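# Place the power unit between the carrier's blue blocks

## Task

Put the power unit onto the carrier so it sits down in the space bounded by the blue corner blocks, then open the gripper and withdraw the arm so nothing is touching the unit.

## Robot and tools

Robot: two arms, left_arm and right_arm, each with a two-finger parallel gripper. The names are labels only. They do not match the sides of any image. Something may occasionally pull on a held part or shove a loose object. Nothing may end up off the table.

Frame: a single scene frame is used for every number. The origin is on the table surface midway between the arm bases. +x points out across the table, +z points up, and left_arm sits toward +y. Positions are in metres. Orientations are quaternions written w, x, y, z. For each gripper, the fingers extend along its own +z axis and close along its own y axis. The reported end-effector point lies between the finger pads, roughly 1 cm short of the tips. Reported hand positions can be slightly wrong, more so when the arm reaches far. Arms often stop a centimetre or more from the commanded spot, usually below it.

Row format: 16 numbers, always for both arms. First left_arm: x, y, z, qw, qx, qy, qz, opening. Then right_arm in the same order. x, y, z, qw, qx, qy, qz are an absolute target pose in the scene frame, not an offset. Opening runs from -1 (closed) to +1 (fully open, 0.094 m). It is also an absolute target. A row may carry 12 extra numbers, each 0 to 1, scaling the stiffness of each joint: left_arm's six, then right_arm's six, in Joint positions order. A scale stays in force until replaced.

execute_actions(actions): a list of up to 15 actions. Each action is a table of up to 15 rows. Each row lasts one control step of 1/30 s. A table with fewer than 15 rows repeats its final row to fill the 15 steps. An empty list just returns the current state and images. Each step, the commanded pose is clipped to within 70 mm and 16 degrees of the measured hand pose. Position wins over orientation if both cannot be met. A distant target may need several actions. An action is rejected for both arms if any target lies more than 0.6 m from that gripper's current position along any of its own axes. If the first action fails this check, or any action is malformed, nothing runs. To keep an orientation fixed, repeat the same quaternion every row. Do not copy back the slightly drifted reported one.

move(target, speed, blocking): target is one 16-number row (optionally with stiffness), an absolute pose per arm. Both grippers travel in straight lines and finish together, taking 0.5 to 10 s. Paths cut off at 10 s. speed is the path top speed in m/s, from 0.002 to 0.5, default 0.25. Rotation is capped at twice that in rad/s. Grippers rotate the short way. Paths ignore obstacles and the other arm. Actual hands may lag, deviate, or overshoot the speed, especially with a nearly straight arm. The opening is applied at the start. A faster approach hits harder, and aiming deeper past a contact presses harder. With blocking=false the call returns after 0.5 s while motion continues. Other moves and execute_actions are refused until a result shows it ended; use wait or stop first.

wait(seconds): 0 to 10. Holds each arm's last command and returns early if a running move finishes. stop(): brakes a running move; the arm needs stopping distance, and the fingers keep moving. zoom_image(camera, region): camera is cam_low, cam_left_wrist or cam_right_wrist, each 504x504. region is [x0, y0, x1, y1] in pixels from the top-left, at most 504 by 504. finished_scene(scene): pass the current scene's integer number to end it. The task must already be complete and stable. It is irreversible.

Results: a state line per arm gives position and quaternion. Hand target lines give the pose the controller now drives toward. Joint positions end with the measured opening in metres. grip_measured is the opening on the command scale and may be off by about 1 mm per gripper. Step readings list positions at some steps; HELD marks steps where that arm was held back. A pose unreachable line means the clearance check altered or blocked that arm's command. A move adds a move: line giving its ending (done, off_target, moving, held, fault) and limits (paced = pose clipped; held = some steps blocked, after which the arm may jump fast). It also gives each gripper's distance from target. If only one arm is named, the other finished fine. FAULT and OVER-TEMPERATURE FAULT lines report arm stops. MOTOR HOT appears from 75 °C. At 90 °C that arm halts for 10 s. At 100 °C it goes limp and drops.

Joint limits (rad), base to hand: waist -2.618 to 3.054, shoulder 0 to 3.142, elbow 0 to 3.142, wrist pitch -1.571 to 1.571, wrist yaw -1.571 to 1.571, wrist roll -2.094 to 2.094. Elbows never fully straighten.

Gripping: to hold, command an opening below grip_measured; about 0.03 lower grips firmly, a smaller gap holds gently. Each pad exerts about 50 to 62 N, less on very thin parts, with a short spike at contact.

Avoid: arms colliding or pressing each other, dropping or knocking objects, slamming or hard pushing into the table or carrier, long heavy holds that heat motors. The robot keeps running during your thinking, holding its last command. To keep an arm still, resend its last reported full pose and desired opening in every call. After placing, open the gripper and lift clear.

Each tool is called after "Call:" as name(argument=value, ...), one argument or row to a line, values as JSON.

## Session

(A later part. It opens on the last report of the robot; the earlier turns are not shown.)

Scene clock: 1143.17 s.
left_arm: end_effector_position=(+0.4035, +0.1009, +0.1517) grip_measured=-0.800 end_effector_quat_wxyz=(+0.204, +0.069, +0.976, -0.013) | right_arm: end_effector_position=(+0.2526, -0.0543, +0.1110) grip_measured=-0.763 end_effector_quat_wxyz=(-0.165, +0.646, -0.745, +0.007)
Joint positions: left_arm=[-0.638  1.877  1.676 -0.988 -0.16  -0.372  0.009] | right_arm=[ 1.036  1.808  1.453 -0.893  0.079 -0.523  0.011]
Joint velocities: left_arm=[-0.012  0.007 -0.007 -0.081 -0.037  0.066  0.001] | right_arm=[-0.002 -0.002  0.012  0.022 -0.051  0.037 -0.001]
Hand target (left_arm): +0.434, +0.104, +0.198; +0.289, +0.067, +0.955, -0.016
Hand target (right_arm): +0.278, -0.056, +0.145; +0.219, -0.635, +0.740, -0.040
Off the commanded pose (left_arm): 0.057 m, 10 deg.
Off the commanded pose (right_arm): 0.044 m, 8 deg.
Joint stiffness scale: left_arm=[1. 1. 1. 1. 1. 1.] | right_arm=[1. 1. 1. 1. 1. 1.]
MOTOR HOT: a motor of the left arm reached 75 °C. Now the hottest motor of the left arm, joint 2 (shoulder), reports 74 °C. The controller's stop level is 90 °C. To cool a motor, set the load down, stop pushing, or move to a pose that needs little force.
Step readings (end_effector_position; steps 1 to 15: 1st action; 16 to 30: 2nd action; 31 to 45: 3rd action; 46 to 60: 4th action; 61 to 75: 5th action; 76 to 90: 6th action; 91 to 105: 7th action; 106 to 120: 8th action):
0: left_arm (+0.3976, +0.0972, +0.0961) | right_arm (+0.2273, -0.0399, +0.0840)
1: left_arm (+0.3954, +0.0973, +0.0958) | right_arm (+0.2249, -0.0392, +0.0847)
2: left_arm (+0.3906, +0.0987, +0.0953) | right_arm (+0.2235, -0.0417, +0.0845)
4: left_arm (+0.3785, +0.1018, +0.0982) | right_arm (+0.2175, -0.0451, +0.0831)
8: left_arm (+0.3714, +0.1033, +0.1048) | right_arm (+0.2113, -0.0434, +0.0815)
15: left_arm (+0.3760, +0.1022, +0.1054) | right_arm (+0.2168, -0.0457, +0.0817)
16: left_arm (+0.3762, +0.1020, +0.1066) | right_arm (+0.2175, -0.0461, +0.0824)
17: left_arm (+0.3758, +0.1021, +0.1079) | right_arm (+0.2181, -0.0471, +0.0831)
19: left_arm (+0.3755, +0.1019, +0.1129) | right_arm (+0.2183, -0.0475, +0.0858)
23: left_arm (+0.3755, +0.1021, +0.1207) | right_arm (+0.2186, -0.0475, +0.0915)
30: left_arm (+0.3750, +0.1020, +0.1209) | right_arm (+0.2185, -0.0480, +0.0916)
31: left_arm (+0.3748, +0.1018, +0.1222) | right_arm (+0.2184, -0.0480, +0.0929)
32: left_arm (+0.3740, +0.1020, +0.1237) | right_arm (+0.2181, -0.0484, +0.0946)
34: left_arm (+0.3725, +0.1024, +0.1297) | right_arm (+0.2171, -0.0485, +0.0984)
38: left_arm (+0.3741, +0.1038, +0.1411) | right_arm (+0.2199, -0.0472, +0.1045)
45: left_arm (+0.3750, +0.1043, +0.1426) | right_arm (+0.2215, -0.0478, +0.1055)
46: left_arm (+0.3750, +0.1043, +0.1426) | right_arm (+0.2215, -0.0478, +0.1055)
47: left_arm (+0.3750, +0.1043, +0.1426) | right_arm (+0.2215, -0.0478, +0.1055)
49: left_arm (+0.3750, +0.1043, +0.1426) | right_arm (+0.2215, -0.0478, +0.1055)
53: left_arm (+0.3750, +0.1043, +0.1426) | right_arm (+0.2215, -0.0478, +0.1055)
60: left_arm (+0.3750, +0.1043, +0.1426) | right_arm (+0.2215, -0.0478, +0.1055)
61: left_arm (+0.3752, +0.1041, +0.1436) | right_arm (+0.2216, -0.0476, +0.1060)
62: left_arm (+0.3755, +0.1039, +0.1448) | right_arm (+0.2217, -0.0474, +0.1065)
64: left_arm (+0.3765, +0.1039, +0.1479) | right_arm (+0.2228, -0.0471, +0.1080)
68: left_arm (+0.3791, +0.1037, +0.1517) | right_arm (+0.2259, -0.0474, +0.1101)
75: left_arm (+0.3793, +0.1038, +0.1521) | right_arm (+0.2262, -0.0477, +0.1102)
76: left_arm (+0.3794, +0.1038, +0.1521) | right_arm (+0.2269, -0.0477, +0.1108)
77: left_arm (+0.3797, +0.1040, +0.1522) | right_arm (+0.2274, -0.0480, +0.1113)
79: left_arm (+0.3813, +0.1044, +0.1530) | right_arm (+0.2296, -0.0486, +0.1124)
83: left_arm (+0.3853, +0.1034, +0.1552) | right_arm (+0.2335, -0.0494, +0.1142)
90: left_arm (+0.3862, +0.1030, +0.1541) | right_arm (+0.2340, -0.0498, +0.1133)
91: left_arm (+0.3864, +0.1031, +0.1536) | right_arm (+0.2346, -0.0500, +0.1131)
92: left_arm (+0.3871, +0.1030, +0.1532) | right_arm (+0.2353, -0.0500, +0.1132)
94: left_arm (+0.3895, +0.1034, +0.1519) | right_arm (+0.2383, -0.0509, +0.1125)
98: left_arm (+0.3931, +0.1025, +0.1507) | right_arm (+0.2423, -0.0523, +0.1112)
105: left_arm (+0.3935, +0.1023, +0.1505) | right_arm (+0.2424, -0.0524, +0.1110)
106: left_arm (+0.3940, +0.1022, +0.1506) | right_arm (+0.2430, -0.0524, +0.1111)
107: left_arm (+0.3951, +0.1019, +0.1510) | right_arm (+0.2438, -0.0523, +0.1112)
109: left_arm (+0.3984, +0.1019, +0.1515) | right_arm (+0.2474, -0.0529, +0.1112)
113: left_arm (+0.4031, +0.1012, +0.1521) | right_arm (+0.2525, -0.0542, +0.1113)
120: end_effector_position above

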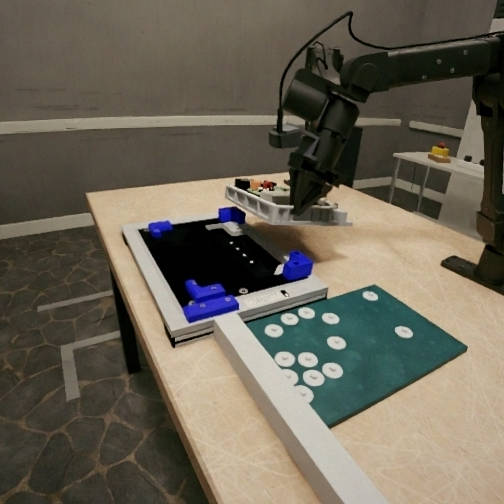

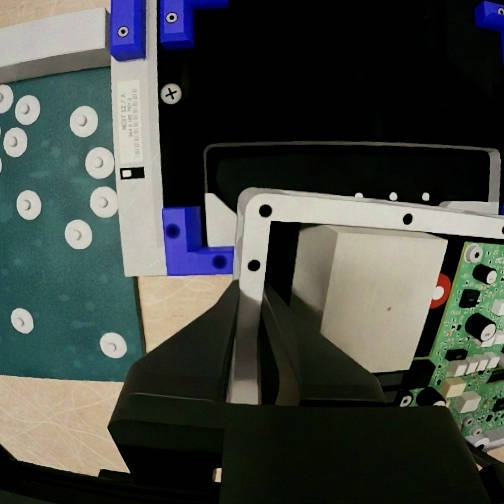

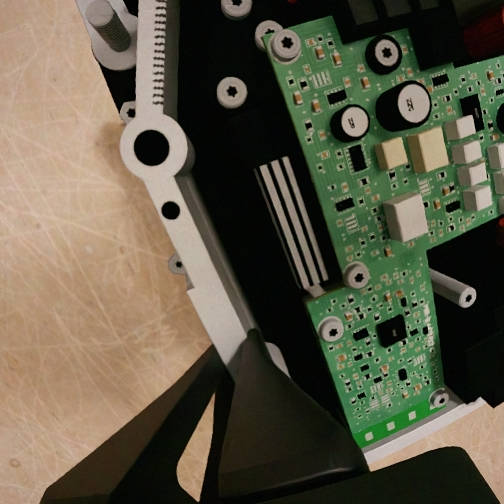

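Call:
execute_actions(
  actions=[
    [[0.45,0.10,0.19,0.3,0.07,0.951,-0.02,-1,0.29,-0.055,0.14,0.22,-0.635,0.738,-0.04,-1]],
    [[0.46,0.10,0.19,0.31,0.07,0.948,-0.02,-1,0.30,-0.056,0.14,0.22,-0.635,0.738,-0.04,-1]],
    [[0.47,0.10,0.185,0.32,0.07,0.945,-0.02,-1,0.31,-0.057,0.135,0.22,-0.635,0.738,-0.03,-1]],
    [[0.48,0.10,0.185,0.33,0.07,0.941,-0.02,-1,0.32,-0.058,0.135,0.22,-0.635,0.738,-0.03,-1]],
    [[0.49,0.10,0.18,0.34,0.07,0.938,-0.02,-1,0.33,-0.059,0.13,0.23,-0.632,0.738,-0.02,-1]],
    [[0.50,0.10,0.18,0.35,0.07,0.934,-0.02,-1,0.34,-0.06,0.13,0.23,-0.632,0.738,-0.02,-1]],
    [[0.51,0.10,0.175,0.36,0.07,0.93,-0.02,-1,0.35,-0.061,0.125,0.24,-0.63,0.736,-0.01,-1]],
    [[0.52,0.10,0.175,0.37,0.07,0.926,-0.02,-1,0.36,-0.062,0.125,0.24,-0.63,0.736,-0.01,-1]],
  ],
)

Scene clock: 1159.43 s.
left_arm: end_effector_position=(+0.4773, +0.0919, +0.1277) grip_measured=-0.800 end_effector_quat_wxyz=(+0.279, +0.072, +0.957, -0.035) | right_arm: end_effector_position=(+0.3240, -0.0653, +0.0917) grip_measured=-0.765 end_effector_quat_wxyz=(-0.175, +0.650, -0.739, -0.011)
Joint positions: left_arm=[-0.575  2.014  1.696 -0.701 -0.151 -0.289  0.009] | right_arm=[ 0.858  1.948  1.552 -0.822 -0.015 -0.698  0.011]
Joint velocities: left_arm=[-0.002 -0.012 -0.017 -0.081 -0.125 -0.037  0.   ] | right_arm=[ 0.002 -0.022 -0.007 -0.051  0.022  0.022  0.001]
Hand target (left_arm): +0.512, +0.104, +0.178; +0.367, +0.066, +0.928, -0.018
Hand target (right_arm): +0.357, -0.065, +0.127; +0.240, -0.631, +0.738, -0.012
Off the commanded pose (left_arm): 0.064 m, 11 deg.
Off the commanded pose (right_arm): 0.049 m, 8 deg.
Joint stiffness scale: left_arm=[1. 1. 1. 1. 1. 1.] | right_arm=[1. 1. 1. 1. 1. 1.]
MOTOR HOT: cleared. Now the hottest motor of the left arm, joint 2 (shoulder), reports 70 °C.
Step readings (end_effector_position; steps 1 to 15: 1st action; 16 to 30: 2nd action; 31 to 45: 3rd action; 46 to 60: 4th action; 61 to 75: 5th action; 76 to 90: 6th action; 91 to 105: 7th action; 106 to 120: 8th action):
0: left_arm (+0.4035, +0.1009, +0.1517) | right_arm (+0.2526, -0.0543, +0.1110)
1: left_arm (+0.4040, +0.1008, +0.1514) | right_arm (+0.2532, -0.0545, +0.1105)
2: left_arm (+0.4050, +0.1008, +0.1511) | right_arm (+0.2539, -0.0543, +0.1102)
4: left_arm (+0.4079, +0.1008, +0.1500) | right_arm (+0.2575, -0.0547, +0.1086)
8: left_arm (+0.4123, +0.1006, +0.1472) | right_arm (+0.2621, -0.0553, +0.1054)
15: left_arm (+0.4129, +0.1002, +0.1467) | right_arm (+0.2624, -0.0552, +0.1049)
16: left_arm (+0.4133, +0.1004, +0.1468) | right_arm (+0.2629, -0.0551, +0.1050)
17: left_arm (+0.4140, +0.1005, +0.1465) | right_arm (+0.2636, -0.0549, +0.1051)
19: left_arm (+0.4165, +0.1014, +0.1460) | right_arm (+0.2667, -0.0550, +0.1050)
23: left_arm (+0.4203, +0.1015, +0.1448) | right_arm (+0.2710, -0.0556, +0.1038)
30: left_arm (+0.4206, +0.1011, +0.1442) | right_arm (+0.2710, -0.0557, +0.1032)
31: left_arm (+0.4211, +0.1010, +0.1439) | right_arm (+0.2714, -0.0559, +0.1027)
32: left_arm (+0.4220, +0.1008, +0.1434) | right_arm (+0.2721, -0.0558, +0.1024)
34: left_arm (+0.4250, +0.1003, +0.1421) | right_arm (+0.2757, -0.0569, +0.1012)
38: left_arm (+0.4301, +0.0991, +0.1392) | right_arm (+0.2804, -0.0581, +0.0982)
45: left_arm (+0.4309, +0.0986, +0.1386) | right_arm (+0.2804, -0.0579, +0.0978)
46: left_arm (+0.4311, +0.0987, +0.1387) | right_arm (+0.2810, -0.0578, +0.0979)
47: left_arm (+0.4318, +0.0990, +0.1384) | right_arm (+0.2816, -0.0576, +0.0979)
49: left_arm (+0.4344, +0.1000, +0.1381) | right_arm (+0.2848, -0.0573, +0.0979)
53: left_arm (+0.4384, +0.1003, +0.1372) | right_arm (+0.2890, -0.0577, +0.0969)
60: left_arm (+0.4389, +0.1000, +0.1367) | right_arm (+0.2892, -0.0577, +0.0967)
61: left_arm (+0.4394, +0.0999, +0.1362) | right_arm (+0.2898, -0.0576, +0.0969)
62: left_arm (+0.4405, +0.0999, +0.1360) | right_arm (+0.2904, -0.0574, +0.0971)
64: left_arm (+0.4436, +0.0995, +0.1348) | right_arm (+0.2935, -0.0585, +0.0975)
68: left_arm (+0.4486, +0.0971, +0.1344) | right_arm (+0.2978, -0.0604, +0.0959)
75: left_arm (+0.4496, +0.0966, +0.1342) | right_arm (+0.2984, -0.0603, +0.0957)
76: left_arm (+0.4499, +0.0967, +0.1340) | right_arm (+0.2989, -0.0605, +0.0954)
77: left_arm (+0.4508, +0.0967, +0.1337) | right_arm (+0.2996, -0.0604, +0.0950)
79: left_arm (+0.4533, +0.0968, +0.1323) | right_arm (+0.3022, -0.0608, +0.0941)
83: left_arm (+0.4566, +0.0961, +0.1306) | right_arm (+0.3053, -0.0618, +0.0934)
90: left_arm (+0.4569, +0.0959, +0.1306) | right_arm (+0.3055, -0.0618, +0.0934)
91: left_arm (+0.4574, +0.0958, +0.1303) | right_arm (+0.3062, -0.0618, +0.0935)
92: left_arm (+0.4586, +0.0958, +0.1301) | right_arm (+0.3070, -0.0618, +0.0937)
94: left_arm (+0.4618, +0.0952, +0.1293) | right_arm (+0.3101, -0.0628, +0.0939)
98: left_arm (+0.4668, +0.0932, +0.1285) | right_arm (+0.3146, -0.0643, +0.0925)
105: left_arm (+0.4677, +0.0931, +0.1280) | right_arm (+0.3151, -0.0643, +0.0924)
106: left_arm (+0.4681, +0.0930, +0.1280) | right_arm (+0.3156, -0.0643, +0.0921)
107: left_arm (+0.4694, +0.0927, +0.1281) | right_arm (+0.3163, -0.0640, +0.0920)
109: left_arm (+0.4728, +0.0926, +0.1280) | right_arm (+0.3197, -0.0645, +0.0916)
113: left_arm (+0.4770, +0.0920, +0.1277) | right_arm (+0.3238, -0.0654, +0.0916)
120: end_effector_position above

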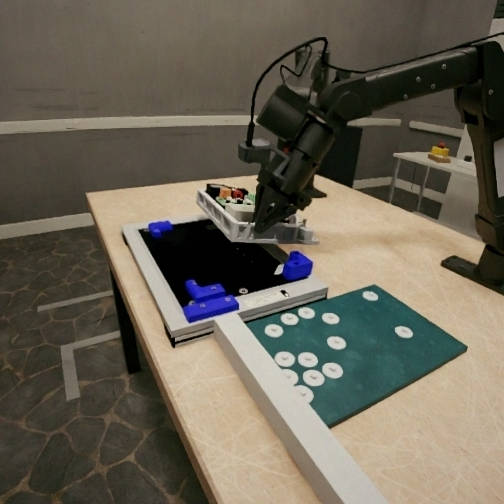

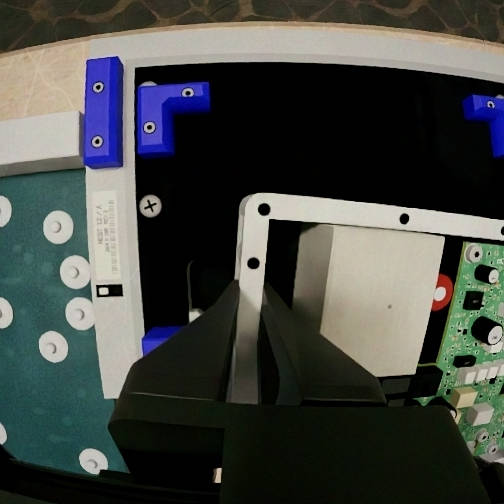

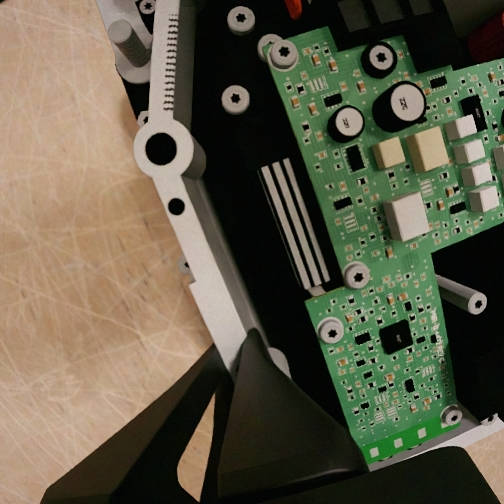

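Call:
execute_actions(
  actions=[
    [[0.53,0.103,0.178,0.38,0.07,0.922,-0.025,-1,0.37,-0.06,0.127,0.24,-0.63,0.736,-0.01,-1]],
    [[0.54,0.106,0.178,0.39,0.07,0.918,-0.025,-1,0.38,-0.058,0.127,0.24,-0.63,0.736,-0.01,-1]],
    [[0.55,0.108,0.178,0.40,0.07,0.914,-0.025,-1,0.39,-0.057,0.127,0.25,-0.628,0.735,0,-1]],
    [[0.56,0.11,0.178,0.41,0.07,0.909,-0.025,-1,0.40,-0.056,0.127,0.25,-0.628,0.735,0,-1]],
    [[0.57,0.11,0.178,0.42,0.07,0.905,-0.025,-1,0.41,-0.056,0.127,0.25,-0.628,0.735,0,-1]],
  ],
)

Scene clock: 1174.37 s.
left_arm: end_effector_position=(+0.5255, +0.1010, +0.1234) grip_measured=-0.800 end_effector_quat_wxyz=(+0.323, +0.075, +0.942, -0.042) | right_arm: end_effector_position=(+0.3684, -0.0559, +0.0967) grip_measured=-0.765 end_effector_quat_wxyz=(-0.182, +0.648, -0.739, -0.027)
Joint positions: left_arm=[-0.514  2.103  1.758 -0.573 -0.131 -0.217  0.009] | right_arm=[ 0.792  2.093  1.778 -0.891 -0.068 -0.753  0.011]
Joint velocities: left_arm=[-0.007 -0.007  0.007 -0.007 -0.022 -0.007 -0.001] | right_arm=[-0.012 -0.002  0.017 -0.066 -0.051 -0.037 -0.   ]
Hand target (left_arm): +0.560, +0.114, +0.181; +0.416, +0.066, +0.907, -0.023
Hand target (right_arm): +0.407, -0.060, +0.129; +0.249, -0.629, +0.737, -0.002
Off the commanded pose (left_arm): 0.071 m, 12 deg.
Off the commanded pose (right_arm): 0.051 m, 9 deg.
Joint stiffness scale: left_arm=[1. 1. 1. 1. 1. 1.] | right_arm=[1. 1. 1. 1. 1. 1.]
Step readings (end_effector_position; steps 1 to 15: 1st action; 16 to 30: 2nd action; 31 to 45: 3rd action; 46 to 60: 4th action; 61 to 75: 5th action):
0: left_arm (+0.4773, +0.0919, +0.1277) | right_arm (+0.3240, -0.0653, +0.0917)
1: left_arm (+0.4775, +0.0921, +0.1278) | right_arm (+0.3247, -0.0651, +0.0920)
2: left_arm (+0.4785, +0.0925, +0.1282) | right_arm (+0.3254, -0.0647, +0.0922)
4: left_arm (+0.4817, +0.0944, +0.1281) | right_arm (+0.3290, -0.0636, +0.0926)
8: left_arm (+0.4862, +0.0961, +0.1282) | right_arm (+0.3336, -0.0621, +0.0934)
15: left_arm (+0.4869, +0.0958, +0.1283) | right_arm (+0.3339, -0.0620, +0.0934)
16: left_arm (+0.4873, +0.0962, +0.1284) | right_arm (+0.3344, -0.0618, +0.0935)
17: left_arm (+0.4883, +0.0965, +0.1282) | right_arm (+0.3353, -0.0615, +0.0937)
19: left_arm (+0.4914, +0.0981, +0.1273) | right_arm (+0.3386, -0.0604, +0.0935)
23: left_arm (+0.4949, +0.0995, +0.1249) | right_arm (+0.3420, -0.0594, +0.0935)
30: left_arm (+0.4953, +0.0995, +0.1248) | right_arm (+0.3422, -0.0592, +0.0934)
31: left_arm (+0.4959, +0.0996, +0.1250) | right_arm (+0.3427, -0.0593, +0.0934)
32: left_arm (+0.4971, +0.0992, +0.1254) | right_arm (+0.3432, -0.0592, +0.0932)
34: left_arm (+0.5001, +0.0988, +0.1256) | right_arm (+0.3461, -0.0593, +0.0939)
38: left_arm (+0.5044, +0.0983, +0.1263) | right_arm (+0.3499, -0.0594, +0.0948)
45: left_arm (+0.5050, +0.0982, +0.1260) | right_arm (+0.3502, -0.0594, +0.0945)
46: left_arm (+0.5054, +0.0985, +0.1259) | right_arm (+0.3508, -0.0592, +0.0948)
47: left_arm (+0.5065, +0.0986, +0.1257) | right_arm (+0.3517, -0.0588, +0.0949)
49: left_arm (+0.5098, +0.1002, +0.1247) | right_arm (+0.3550, -0.0579, +0.0950)
53: left_arm (+0.5134, +0.1013, +0.1223) | right_arm (+0.3583, -0.0568, +0.0950)
60: left_arm (+0.5149, +0.1005, +0.1248) | right_arm (+0.3588, -0.0569, +0.0952)
61: left_arm (+0.5154, +0.1003, +0.1247) | right_arm (+0.3597, -0.0568, +0.0956)
62: left_arm (+0.5169, +0.1002, +0.1249) | right_arm (+0.3609, -0.0567, +0.0958)
64: left_arm (+0.5208, +0.1008, +0.1243) | right_arm (+0.3647, -0.0563, +0.0965)
68: left_arm (+0.5251, +0.1012, +0.1229) | right_arm (+0.3683, -0.0560, +0.0969)
75: end_effector_position above

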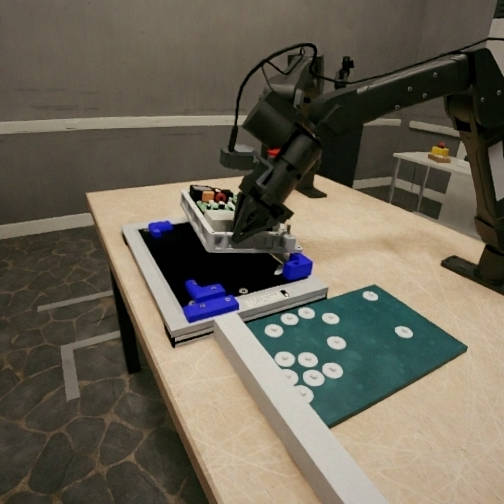

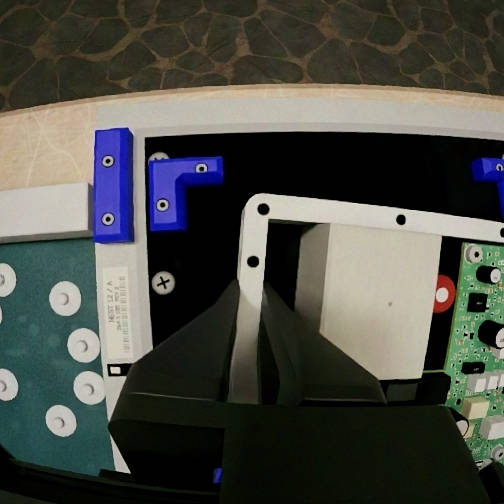

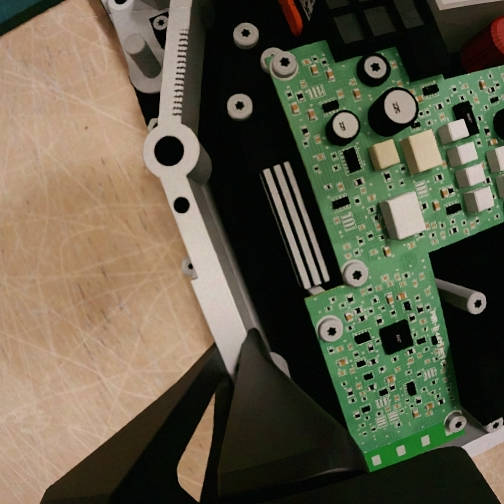

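Call:
execute_actions(
  actions=[
    [[0.57,0.113,0.165,0.42,0.07,0.905,-0.025,-1,0.405,-0.053,0.115,0.25,-0.628,0.735,0,-1]],
    [[0.57,0.116,0.15,0.42,0.07,0.905,-0.025,-1,0.405,-0.05,0.10,0.25,-0.628,0.735,0,-1]],
    [[0.57,0.118,0.135,0.42,0.07,0.905,-0.025,-1,0.405,-0.048,0.09,0.25,-0.628,0.735,0,-1]],
  ],
)

Scene clock: 1184.73 s.
left_arm: end_effector_position=(+0.5425, +0.0990, +0.1179) grip_measured=-0.800 end_effector_quat_wxyz=(+0.366, +0.090, +0.925, -0.047) | right_arm: end_effector_position=(+0.3767, -0.0505, +0.0961) grip_measured=-0.764 end_effector_quat_wxyz=(-0.209, +0.638, -0.741, -0.026)
Joint positions: left_arm=[-0.503  2.11   1.686 -0.399 -0.127 -0.168  0.009] | right_arm=[ 0.791  2.083  1.74  -0.807 -0.065 -0.733  0.011]
Joint velocities: left_arm=[-0.017 -0.022 -0.002  0.007 -0.022  0.007  0.   ] | right_arm=[-0.007 -0.007  0.002  0.066 -0.11  -0.037 -0.   ]
Hand target (left_arm): +0.566, +0.120, +0.136; +0.416, +0.069, +0.906, -0.024
Hand target (right_arm): +0.403, -0.050, +0.092; +0.247, -0.629, +0.737, -0.000
Off the commanded pose (left_arm): 0.038 m, 7 deg.
Off the commanded pose (right_arm): 0.029 m, 6 deg.
Joint stiffness scale: left_arm=[1. 1. 1. 1. 1. 1.] | right_arm=[1. 1. 1. 1. 1. 1.]
Step readings (end_effector_position; steps 1 to 15: 1st action; 16 to 30: 2nd action; 31 to 45: 3rd action):
0: left_arm (+0.5255, +0.1010, +0.1234) | right_arm (+0.3683, -0.0560, +0.0967)
1: left_arm (+0.5258, +0.1009, +0.1236) | right_arm (+0.3684, -0.0560, +0.0962)
2: left_arm (+0.5262, +0.1007, +0.1235) | right_arm (+0.3685, -0.0559, +0.0958)
4: left_arm (+0.5273, +0.1002, +0.1237) | right_arm (+0.3689, -0.0556, +0.0960)
8: left_arm (+0.5286, +0.0996, +0.1235) | right_arm (+0.3693, -0.0554, +0.0961)
15: left_arm (+0.5290, +0.0994, +0.1238) | right_arm (+0.3695, -0.0553, +0.0962)
16: left_arm (+0.5292, +0.0994, +0.1225) | right_arm (+0.3695, -0.0554, +0.0950)
17: left_arm (+0.5300, +0.0992, +0.1217) | right_arm (+0.3699, -0.0552, +0.0952)
19: left_arm (+0.5315, +0.0994, +0.1200) | right_arm (+0.3705, -0.0548, +0.0955)
23: left_arm (+0.5338, +0.0993, +0.1199) | right_arm (+0.3718, -0.0538, +0.0958)
30: left_arm (+0.5364, +0.0991, +0.1213) | right_arm (+0.3732, -0.0526, +0.0959)
31: left_arm (+0.5366, +0.0993, +0.1199) | right_arm (+0.3733, -0.0526, +0.0951)
32: left_arm (+0.5375, +0.0990, +0.1192) | right_arm (+0.3737, -0.0523, +0.0952)
34: left_arm (+0.5390, +0.0991, +0.1168) | right_arm (+0.3746, -0.0520, +0.0958)
38: left_arm (+0.5411, +0.0989, +0.1167) | right_arm (+0.3758, -0.0512, +0.0961)
45: end_effector_position above

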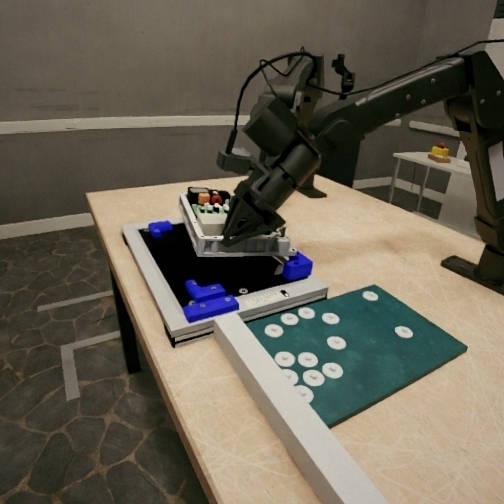

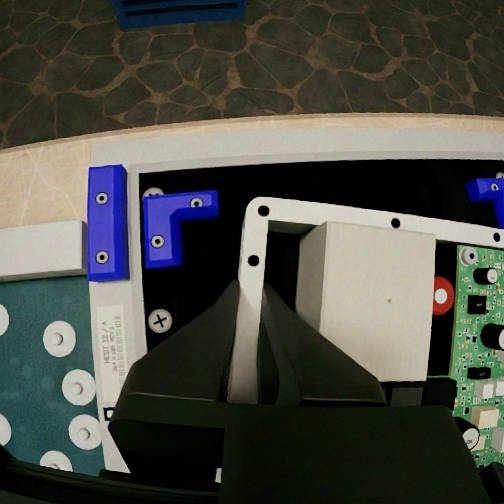

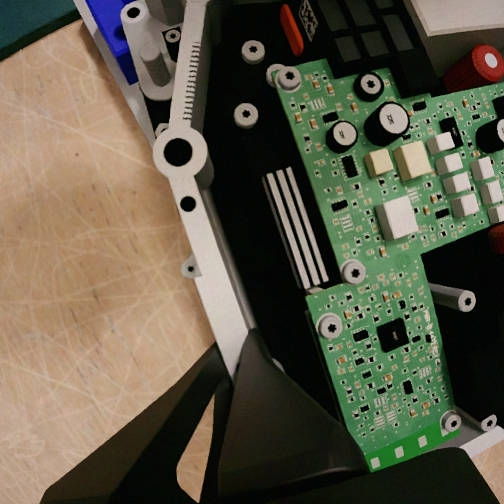

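Call:
execute_actions(
  actions=[
    [[0.575,0.13,0.15,0.42,0.07,0.905,-0.025,-1,0.41,-0.04,0.10,0.25,-0.628,0.735,0,-1]],
    [[0.575,0.14,0.15,0.42,0.07,0.905,-0.025,-1,0.41,-0.03,0.10,0.25,-0.628,0.735,0,-1]],
    [[0.575,0.145,0.15,0.42,0.07,0.905,-0.025,-1,0.41,-0.025,0.10,0.25,-0.628,0.735,0,-1]],
  ],
)

Scene clock: 1197.00 s.
left_arm: end_effector_position=(+0.5499, +0.1176, +0.1175) grip_measured=-0.800 end_effector_quat_wxyz=(+0.363, +0.085, +0.926, -0.054) | right_arm: end_effector_position=(+0.3861, -0.0345, +0.0980) grip_measured=-0.764 end_effector_quat_wxyz=(-0.212, +0.638, -0.739, -0.027)
Joint positions: left_arm=[-0.455  2.11   1.686 -0.398 -0.084 -0.146  0.009] | right_arm=[ 0.805  2.15   1.847 -0.841 -0.063 -0.723  0.011]
Joint velocities: left_arm=[ 0.017  0.012 -0.002 -0.081  0.022  0.007  0.001] | right_arm=[-0.007  0.002 -0.027 -0.066 -0.007 -0.022 -0.   ]
Hand target (left_arm): +0.571, +0.146, +0.151; +0.417, +0.069, +0.906, -0.023
Hand target (right_arm): +0.409, -0.027, +0.101; +0.249, -0.629, +0.737, +0.001
Off the commanded pose (left_arm): 0.049 m, 8 deg.
Off the commanded pose (right_arm): 0.026 m, 5 deg.
Joint stiffness scale: left_arm=[1. 1. 1. 1. 1. 1.] | right_arm=[1. 1. 1. 1. 1. 1.]
Step readings (end_effector_position; steps 1 to 15: 1st action; 16 to 30: 2nd action; 31 to 45: 3rd action):
0: left_arm (+0.5427, +0.0989, +0.1180) | right_arm (+0.3767, -0.0505, +0.0960)
1: left_arm (+0.5429, +0.0998, +0.1179) | right_arm (+0.3771, -0.0502, +0.0971)
2: left_arm (+0.5431, +0.1002, +0.1178) | right_arm (+0.3775, -0.0498, +0.0971)
4: left_arm (+0.5441, +0.1026, +0.1177) | right_arm (+0.3791, -0.0484, +0.0971)
8: left_arm (+0.5453, +0.1057, +0.1176) | right_arm (+0.3810, -0.0460, +0.0974)
15: left_arm (+0.5453, +0.1057, +0.1176) | right_arm (+0.3811, -0.0459, +0.0975)
16: left_arm (+0.5455, +0.1062, +0.1176) | right_arm (+0.3812, -0.0454, +0.0975)
17: left_arm (+0.5459, +0.1069, +0.1176) | right_arm (+0.3816, -0.0446, +0.0977)
19: left_arm (+0.5471, +0.1100, +0.1177) | right_arm (+0.3828, -0.0418, +0.0976)
23: left_arm (+0.5486, +0.1143, +0.1175) | right_arm (+0.3848, -0.0380, +0.0980)
30: left_arm (+0.5487, +0.1144, +0.1175) | right_arm (+0.3849, -0.0377, +0.0980)
31: left_arm (+0.5487, +0.1145, +0.1175) | right_arm (+0.3850, -0.0375, +0.0981)
32: left_arm (+0.5489, +0.1149, +0.1176) | right_arm (+0.3851, -0.0373, +0.0980)
34: left_arm (+0.5493, +0.1160, +0.1175) | right_arm (+0.3855, -0.0361, +0.0980)
38: left_arm (+0.5499, +0.1176, +0.1175) | right_arm (+0.3861, -0.0345, +0.0982)
45: end_effector_position above

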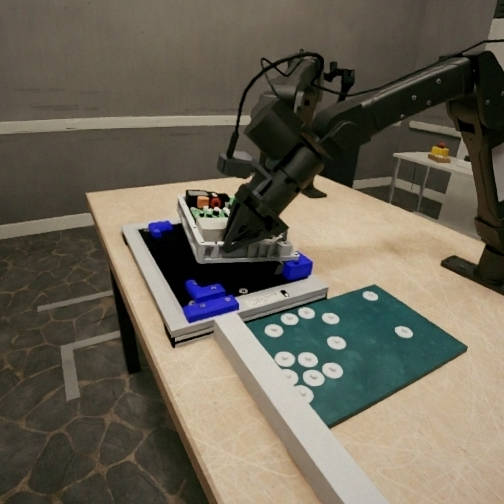

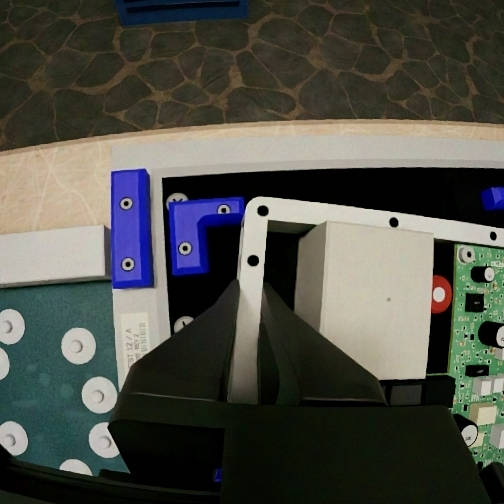

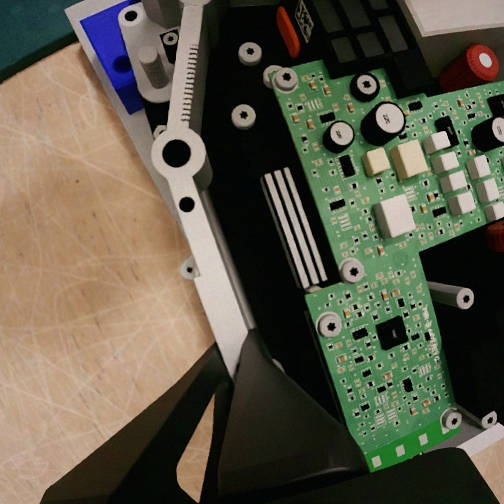

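Call:
execute_actions(
  actions=[
    [[0.575,0.14,0.13,0.42,0.07,0.905,-0.025,-1,0.405,-0.03,0.085,0.25,-0.628,0.735,0,-1]],
    [[0.572,0.14,0.115,0.42,0.07,0.905,-0.025,-1,0.403,-0.03,0.07,0.25,-0.628,0.735,0,-1]],
    [[0.57,0.14,0.10,0.42,0.07,0.905,-0.025,-1,0.40,-0.03,0.06,0.25,-0.628,0.735,0,-1]],
  ],
)

Scene clock: 1206.87 s.
left_arm: end_effector_position=(+0.5561, +0.1137, +0.1153) grip_measured=-0.801 end_effector_quat_wxyz=(+0.399, +0.084, +0.910, -0.073) | right_arm: end_effector_position=(+0.3877, -0.0343, +0.0955) grip_measured=-0.755 end_effector_quat_wxyz=(-0.249, +0.633, -0.733, -0.024)
Joint positions: left_arm=[-0.451  2.094  1.592 -0.235 -0.064 -0.146  0.009] | right_arm=[ 0.805  2.091  1.713 -0.691 -0.058 -0.722  0.012]
Joint velocities: left_arm=[-0.007 -0.002  0.012  0.037 -0.007 -0.081 -0.001] | right_arm=[-0.002 -0.002 -0.002  0.022  0.051 -0.022 -0.   ]
Hand target (left_arm): +0.567, +0.140, +0.101; +0.415, +0.070, +0.907, -0.025
Hand target (right_arm): +0.397, -0.033, +0.061; +0.247, -0.630, +0.736, +0.001
Off the commanded pose (left_arm): 0.034 m, 6 deg.
Off the commanded pose (right_arm): 0.038 m, 3 deg.
Joint stiffness scale: left_arm=[1. 1. 1. 1. 1. 1.] | right_arm=[1. 1. 1. 1. 1. 1.]
Step readings (end_effector_position; steps 1 to 15: 1st action; 16 to 30: 2nd action; 31 to 45: 3rd action):
0: left_arm (+0.5499, +0.1176, +0.1175) | right_arm (+0.3861, -0.0345, +0.0980)
1: left_arm (+0.5500, +0.1176, +0.1166) | right_arm (+0.3858, -0.0347, +0.0965)
2: left_arm (+0.5504, +0.1175, +0.1158) | right_arm (+0.3860, -0.0346, +0.0969)
4: left_arm (+0.5508, +0.1173, +0.1150) | right_arm (+0.3862, -0.0344, +0.0970)
8: left_arm (+0.5516, +0.1168, +0.1157) | right_arm (+0.3864, -0.0344, +0.0969)
15: left_arm (+0.5516, +0.1168, +0.1157) | right_arm (+0.3865, -0.0343, +0.0969)
16: left_arm (+0.5515, +0.1168, +0.1144) | right_arm (+0.3862, -0.0345, +0.0958)
17: left_arm (+0.5518, +0.1167, +0.1144) | right_arm (+0.3864, -0.0344, +0.0961)
19: left_arm (+0.5520, +0.1166, +0.1140) | right_arm (+0.3865, -0.0343, +0.0962)
23: left_arm (+0.5534, +0.1156, +0.1158) | right_arm (+0.3869, -0.0343, +0.0958)
30: left_arm (+0.5537, +0.1153, +0.1157) | right_arm (+0.3871, -0.0342, +0.0957)
31: left_arm (+0.5536, +0.1153, +0.1146) | right_arm (+0.3868, -0.0344, +0.0952)
32: left_arm (+0.5539, +0.1152, +0.1147) | right_arm (+0.3869, -0.0344, +0.0954)
34: left_arm (+0.5543, +0.1150, +0.1141) | right_arm (+0.3871, -0.0343, +0.0954)
38: left_arm (+0.5556, +0.1143, +0.1150) | right_arm (+0.3875, -0.0343, +0.0954)
45: end_effector_position above

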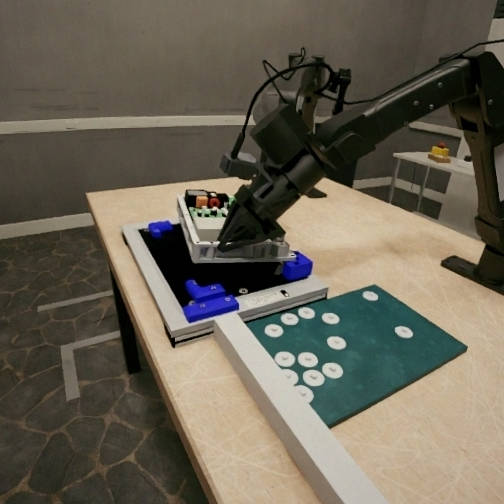

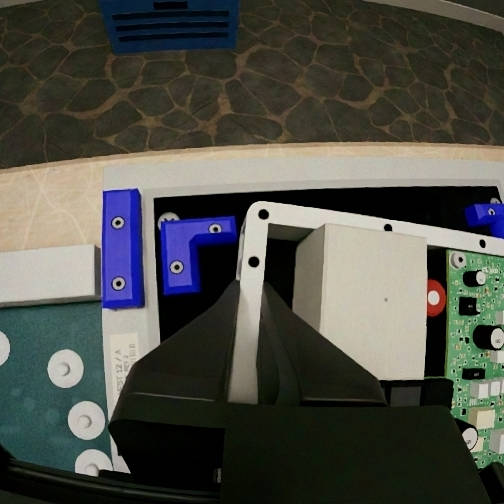

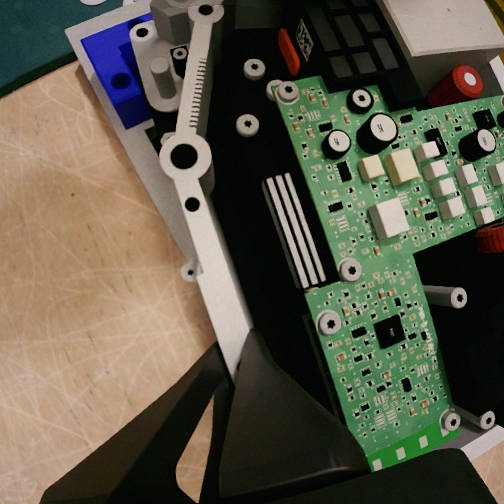

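Call:
execute_actions(
  actions=[
    [[0.565,0.15,0.15,0.42,0.03,0.905,-0.025,-1,0.415,-0.03,0.115,0.25,-0.66,0.705,0,-1]],
    [[0.56,0.16,0.15,0.42,0.02,0.905,-0.02,-1,0.425,-0.025,0.115,0.25,-0.67,0.70,0,-1]],
    [[0.56,0.165,0.15,0.42,0.02,0.905,-0.02,-1,0.43,-0.022,0.115,0.25,-0.67,0.70,0,-1]],
    [[0.56,0.165,0.13,0.42,0.02,0.905,-0.02,-1,0.43,-0.022,0.095,0.25,-0.67,0.70,0,-1]],
  ],
)

Scene clock: 1229.50 s.
left_arm: end_effector_position=(+0.5470, +0.1507, +0.1121) grip_measured=-0.801 end_effector_quat_wxyz=(+0.382, +0.019, +0.923, -0.042) | right_arm: end_effector_position=(+0.4029, -0.0197, +0.0846) grip_measured=-0.754 end_effector_quat_wxyz=(-0.208, +0.674, -0.708, -0.038)
Joint positions: left_arm=[-0.419  2.051  1.55  -0.291 -0.139 -0.229  0.009] | right_arm=[ 0.791  2.27   1.992 -0.881 -0.109 -0.826  0.012]
Joint velocities: left_arm=[-0.022 -0.007  0.002  0.007 -0.051 -0.066 -0.001] | right_arm=[ 0.007 -0.007  0.002 -0.007 -0.066 -0.037 -0.001]
Hand target (left_arm): +0.558, +0.166, +0.130; +0.418, +0.019, +0.908, -0.019
Hand target (right_arm): +0.429, -0.024, +0.096; -0.247, +0.670, -0.701, -0.000
Off the commanded pose (left_arm): 0.026 m, 5 deg.
Off the commanded pose (right_arm): 0.029 m, 7 deg.
Joint stiffness scale: left_arm=[1. 1. 1. 1. 1. 1.] | right_arm=[1. 1. 1. 1. 1. 1.]
Step readings (end_effector_position; steps 1 to 15: 1st action; 16 to 30: 2nd action; 31 to 45: 3rd action; 46 to 60: 4th action):
0: left_arm (+0.5561, +0.1136, +0.1154) | right_arm (+0.3878, -0.0342, +0.0956)
1: left_arm (+0.5555, +0.1142, +0.1183) | right_arm (+0.3885, -0.0335, +0.0996)
2: left_arm (+0.5540, +0.1159, +0.1191) | right_arm (+0.3885, -0.0333, +0.0992)
4: left_arm (+0.5520, +0.1226, +0.1168) | right_arm (+0.3901, -0.0315, +0.0997)
8: left_arm (+0.5489, +0.1303, +0.1126) | right_arm (+0.3917, -0.0289, +0.1002)
15: left_arm (+0.5480, +0.1317, +0.1119) | right_arm (+0.3916, -0.0289, +0.1002)
16: left_arm (+0.5480, +0.1320, +0.1128) | right_arm (+0.3921, -0.0285, +0.1003)
17: left_arm (+0.5476, +0.1333, +0.1130) | right_arm (+0.3924, -0.0281, +0.1004)
19: left_arm (+0.5469, +0.1369, +0.1121) | right_arm (+0.3937, -0.0268, +0.1004)
23: left_arm (+0.5461, +0.1403, +0.1105) | right_arm (+0.3948, -0.0250, +0.1005)
30: left_arm (+0.5461, +0.1404, +0.1104) | right_arm (+0.3949, -0.0251, +0.1006)
31: left_arm (+0.5462, +0.1408, +0.1104) | right_arm (+0.3951, -0.0249, +0.1007)
32: left_arm (+0.5461, +0.1413, +0.1100) | right_arm (+0.3953, -0.0246, +0.1006)
34: left_arm (+0.5456, +0.1433, +0.1101) | right_arm (+0.3960, -0.0238, +0.1007)
38: left_arm (+0.5451, +0.1457, +0.1097) | right_arm (+0.3969, -0.0225, +0.1006)
45: left_arm (+0.5451, +0.1458, +0.1099) | right_arm (+0.3970, -0.0225, +0.1007)
46: left_arm (+0.5449, +0.1460, +0.1084) | right_arm (+0.3969, -0.0224, +0.0994)
47: left_arm (+0.5451, +0.1468, +0.1082) | right_arm (+0.3972, -0.0219, +0.0987)
49: left_arm (+0.5456, +0.1490, +0.1104) | right_arm (+0.3984, -0.0202, +0.0967)
53: left_arm (+0.5470, +0.1496, +0.1131) | right_arm (+0.4019, -0.0199, +0.0847)
60: end_effector_position above

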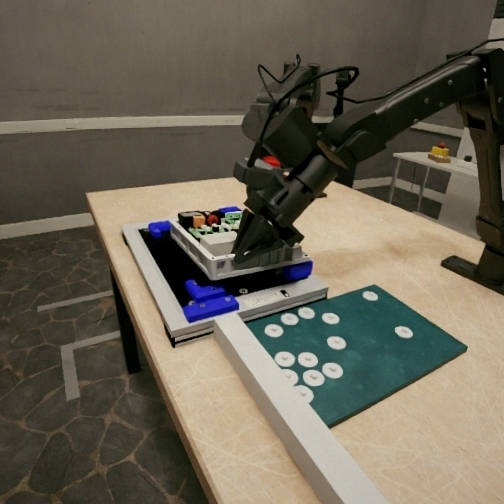

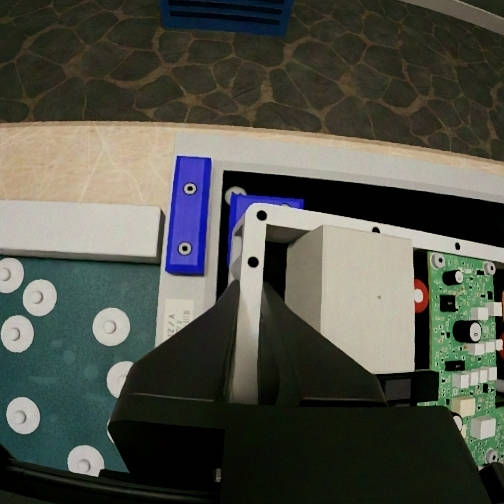

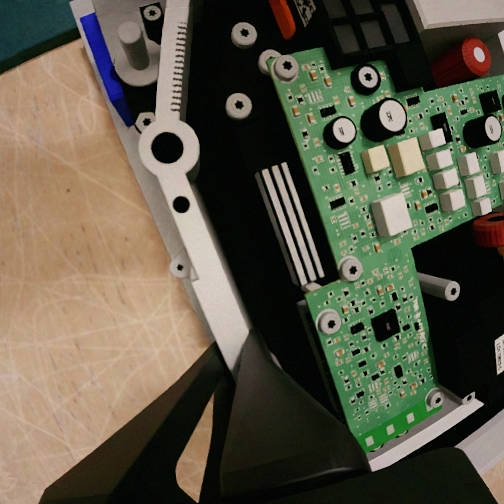

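Call:
execute_actions(
  actions=[
    [[0.555,0.135,0.14,0.42,0.02,0.905,-0.02,-1,0.425,-0.04,0.10,0.25,-0.67,0.70,0,-1]],
    [[0.555,0.125,0.14,0.42,0.02,0.905,-0.02,-1,0.425,-0.045,0.10,0.25,-0.67,0.70,0,-1]],
    [[0.555,0.125,0.125,0.42,0.02,0.905,-0.02,-1,0.425,-0.045,0.09,0.25,-0.67,0.70,0,-1]],
  ],
)

Scene clock: 1240.77 s.
left_arm: end_effector_position=(+0.5425, +0.1487, +0.1120) grip_measured=-0.801 end_effector_quat_wxyz=(+0.380, +0.015, +0.925, -0.004) | right_arm: end_effector_position=(+0.4008, -0.0232, +0.0835) grip_measured=-0.752 end_effector_quat_wxyz=(-0.234, +0.677, -0.696, -0.049)
Joint positions: left_arm=[-0.455  2.058  1.571 -0.334 -0.234 -0.238  0.009] | right_arm=[ 0.776  2.205  1.857 -0.761 -0.146 -0.851  0.012]
Joint velocities: left_arm=[-0.012 -0.002  0.002 -0.037  0.037  0.037  0.   ] | right_arm=[-0.002 -0.012  0.002  0.022 -0.007 -0.022 -0.001]
Hand target (left_arm): +0.553, +0.126, +0.126; +0.419, +0.020, +0.908, -0.021
Hand target (right_arm): +0.423, -0.046, +0.090; -0.247, +0.670, -0.700, -0.001
Off the commanded pose (left_arm): 0.030 m, 6 deg.
Off the commanded pose (right_arm): 0.033 m, 6 deg.
Joint stiffness scale: left_arm=[1. 1. 1. 1. 1. 1.] | right_arm=[1. 1. 1. 1. 1. 1.]
Step readings (end_effector_position; steps 1 to 15: 1st action; 16 to 30: 2nd action; 31 to 45: 3rd action):
0: left_arm (+0.5470, +0.1507, +0.1121) | right_arm (+0.4029, -0.0197, +0.0846)
1: left_arm (+0.5463, +0.1491, +0.1124) | right_arm (+0.4027, -0.0209, +0.0842)
2: left_arm (+0.5459, +0.1489, +0.1129) | right_arm (+0.4022, -0.0214, +0.0840)
4: left_arm (+0.5443, +0.1477, +0.1131) | right_arm (+0.4014, -0.0230, +0.0840)
8: left_arm (+0.5437, +0.1482, +0.1132) | right_arm (+0.4012, -0.0230, +0.0840)
15: left_arm (+0.5436, +0.1483, +0.1132) | right_arm (+0.4011, -0.0229, +0.0840)
16: left_arm (+0.5436, +0.1476, +0.1139) | right_arm (+0.4012, -0.0232, +0.0840)
17: left_arm (+0.5433, +0.1479, +0.1139) | right_arm (+0.4011, -0.0232, +0.0841)
19: left_arm (+0.5430, +0.1482, +0.1138) | right_arm (+0.4010, -0.0231, +0.0840)
23: left_arm (+0.5423, +0.1485, +0.1135) | right_arm (+0.4008, -0.0231, +0.0841)
30: left_arm (+0.5421, +0.1487, +0.1135) | right_arm (+0.4008, -0.0231, +0.0841)
31: left_arm (+0.5422, +0.1487, +0.1130) | right_arm (+0.4007, -0.0232, +0.0835)
32: left_arm (+0.5424, +0.1488, +0.1124) | right_arm (+0.4007, -0.0233, +0.0836)
34: left_arm (+0.5425, +0.1487, +0.1120) | right_arm (+0.4009, -0.0233, +0.0835)
38: left_arm (+0.5425, +0.1487, +0.1120) | right_arm (+0.4009, -0.0232, +0.0835)
45: end_effector_position above

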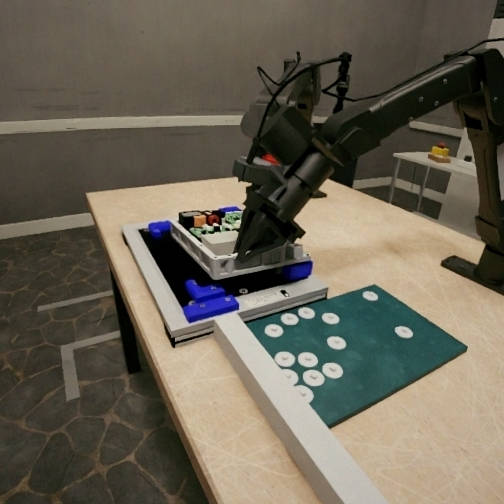

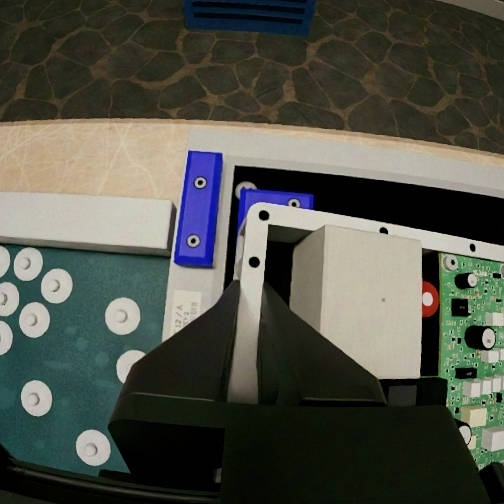

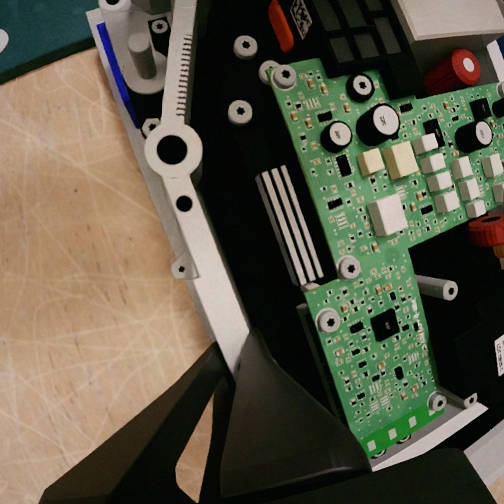

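Call:
execute_actions(
  actions=[
    [[0.55,0.14,0.10,0.40,0.02,0.914,-0.02,-1,0.42,-0.04,0.075,0.25,-0.67,0.70,0,-1]],
    [[0.55,0.14,0.08,0.40,0.02,0.914,-0.02,-1,0.42,-0.04,0.06,0.25,-0.67,0.70,0,-1]],
    [[0.55,0.14,0.06,0.40,0.02,0.914,-0.02,-1,0.42,-0.04,0.05,0.25,-0.67,0.70,0,-1]],
  ],
)

Scene clock: 1253.43 s.
left_arm: end_effector_position=(+0.5536, +0.1430, +0.1106) grip_measured=-0.800 end_effector_quat_wxyz=(+0.426, +0.013, +0.904, -0.033) | right_arm: end_effector_position=(+0.4040, -0.0231, +0.0812) grip_measured=-0.743 end_effector_quat_wxyz=(-0.262, +0.668, -0.695, -0.045)
Joint positions: left_arm=[-0.447  2.052  1.475 -0.128 -0.201 -0.232  0.009] | right_arm=[ 0.774  2.165  1.757 -0.641 -0.142 -0.837  0.012]
Joint velocities: left_arm=[ 0.002 -0.007  0.002  0.037  0.007 -0.066  0.   ] | right_arm=[-0.002  0.007  0.002  0.007  0.037 -0.022 -0.   ]
Hand target (left_arm): +0.547, +0.141, +0.062; +0.399, +0.020, +0.916, -0.020
Hand target (right_arm): +0.417, -0.041, +0.051; -0.246, +0.670, -0.700, -0.002
Off the commanded pose (left_arm): 0.051 m, 4 deg.
Off the commanded pose (right_arm): 0.039 m, 5 deg.
Joint stiffness scale: left_arm=[1. 1. 1. 1. 1. 1.] | right_arm=[1. 1. 1. 1. 1. 1.]
Step readings (end_effector_position; steps 1 to 15: 1st action; 16 to 30: 2nd action; 31 to 45: 3rd action):
0: left_arm (+0.5425, +0.1487, +0.1120) | right_arm (+0.4009, -0.0231, +0.0835)
1: left_arm (+0.5423, +0.1490, +0.1106) | right_arm (+0.4006, -0.0233, +0.0825)
2: left_arm (+0.5425, +0.1491, +0.1096) | right_arm (+0.4007, -0.0233, +0.0826)
4: left_arm (+0.5432, +0.1487, +0.1098) | right_arm (+0.4009, -0.0232, +0.0826)
8: left_arm (+0.5438, +0.1483, +0.1099) | right_arm (+0.4010, -0.0231, +0.0827)
15: left_arm (+0.5439, +0.1482, +0.1099) | right_arm (+0.4011, -0.0230, +0.0827)
16: left_arm (+0.5438, +0.1481, +0.1086) | right_arm (+0.4009, -0.0231, +0.0817)
17: left_arm (+0.5443, +0.1479, +0.1087) | right_arm (+0.4010, -0.0231, +0.0817)
19: left_arm (+0.5453, +0.1474, +0.1092) | right_arm (+0.4012, -0.0230, +0.0816)
23: left_arm (+0.5469, +0.1466, +0.1096) | right_arm (+0.4018, -0.0230, +0.0817)
30: left_arm (+0.5477, +0.1462, +0.1098) | right_arm (+0.4020, -0.0230, +0.0817)
31: left_arm (+0.5476, +0.1462, +0.1085) | right_arm (+0.4019, -0.0230, +0.0811)
32: left_arm (+0.5485, +0.1459, +0.1087) | right_arm (+0.4023, -0.0231, +0.0812)
34: left_arm (+0.5506, +0.1448, +0.1095) | right_arm (+0.4029, -0.0231, +0.0811)
38: left_arm (+0.5526, +0.1436, +0.1103) | right_arm (+0.4037, -0.0231, +0.0812)
45: end_effector_position above

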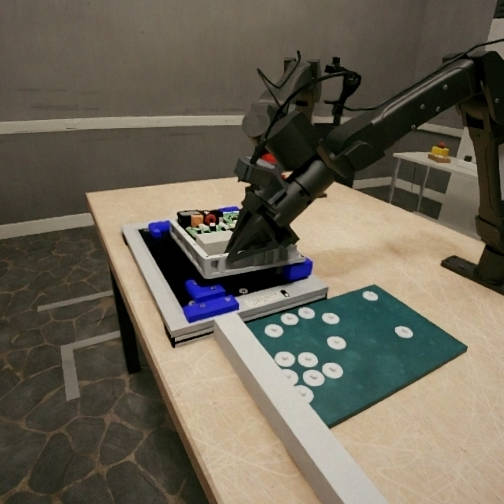

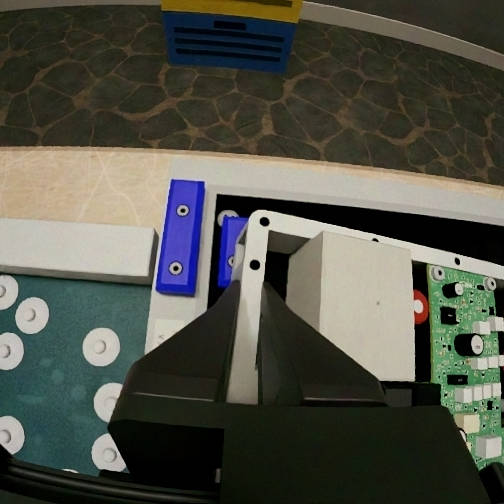

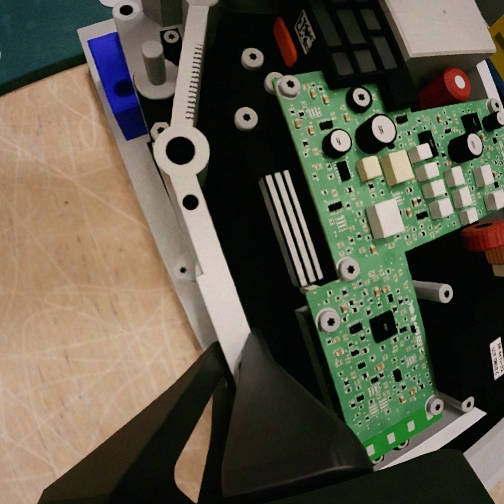

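Call:
zoom_image(
  camera="cam_low",
  region=[120,180,360,340],
)

Region (120, 180, 360, 340) of cam_low's 504x504 image, scaled by 2.100, with more detail than that image has.

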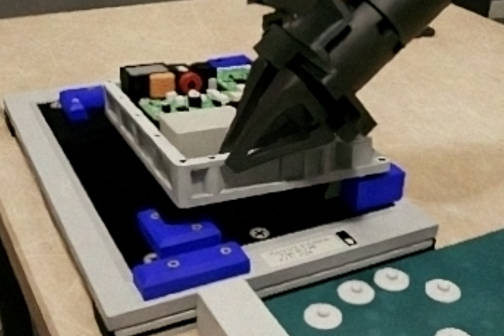

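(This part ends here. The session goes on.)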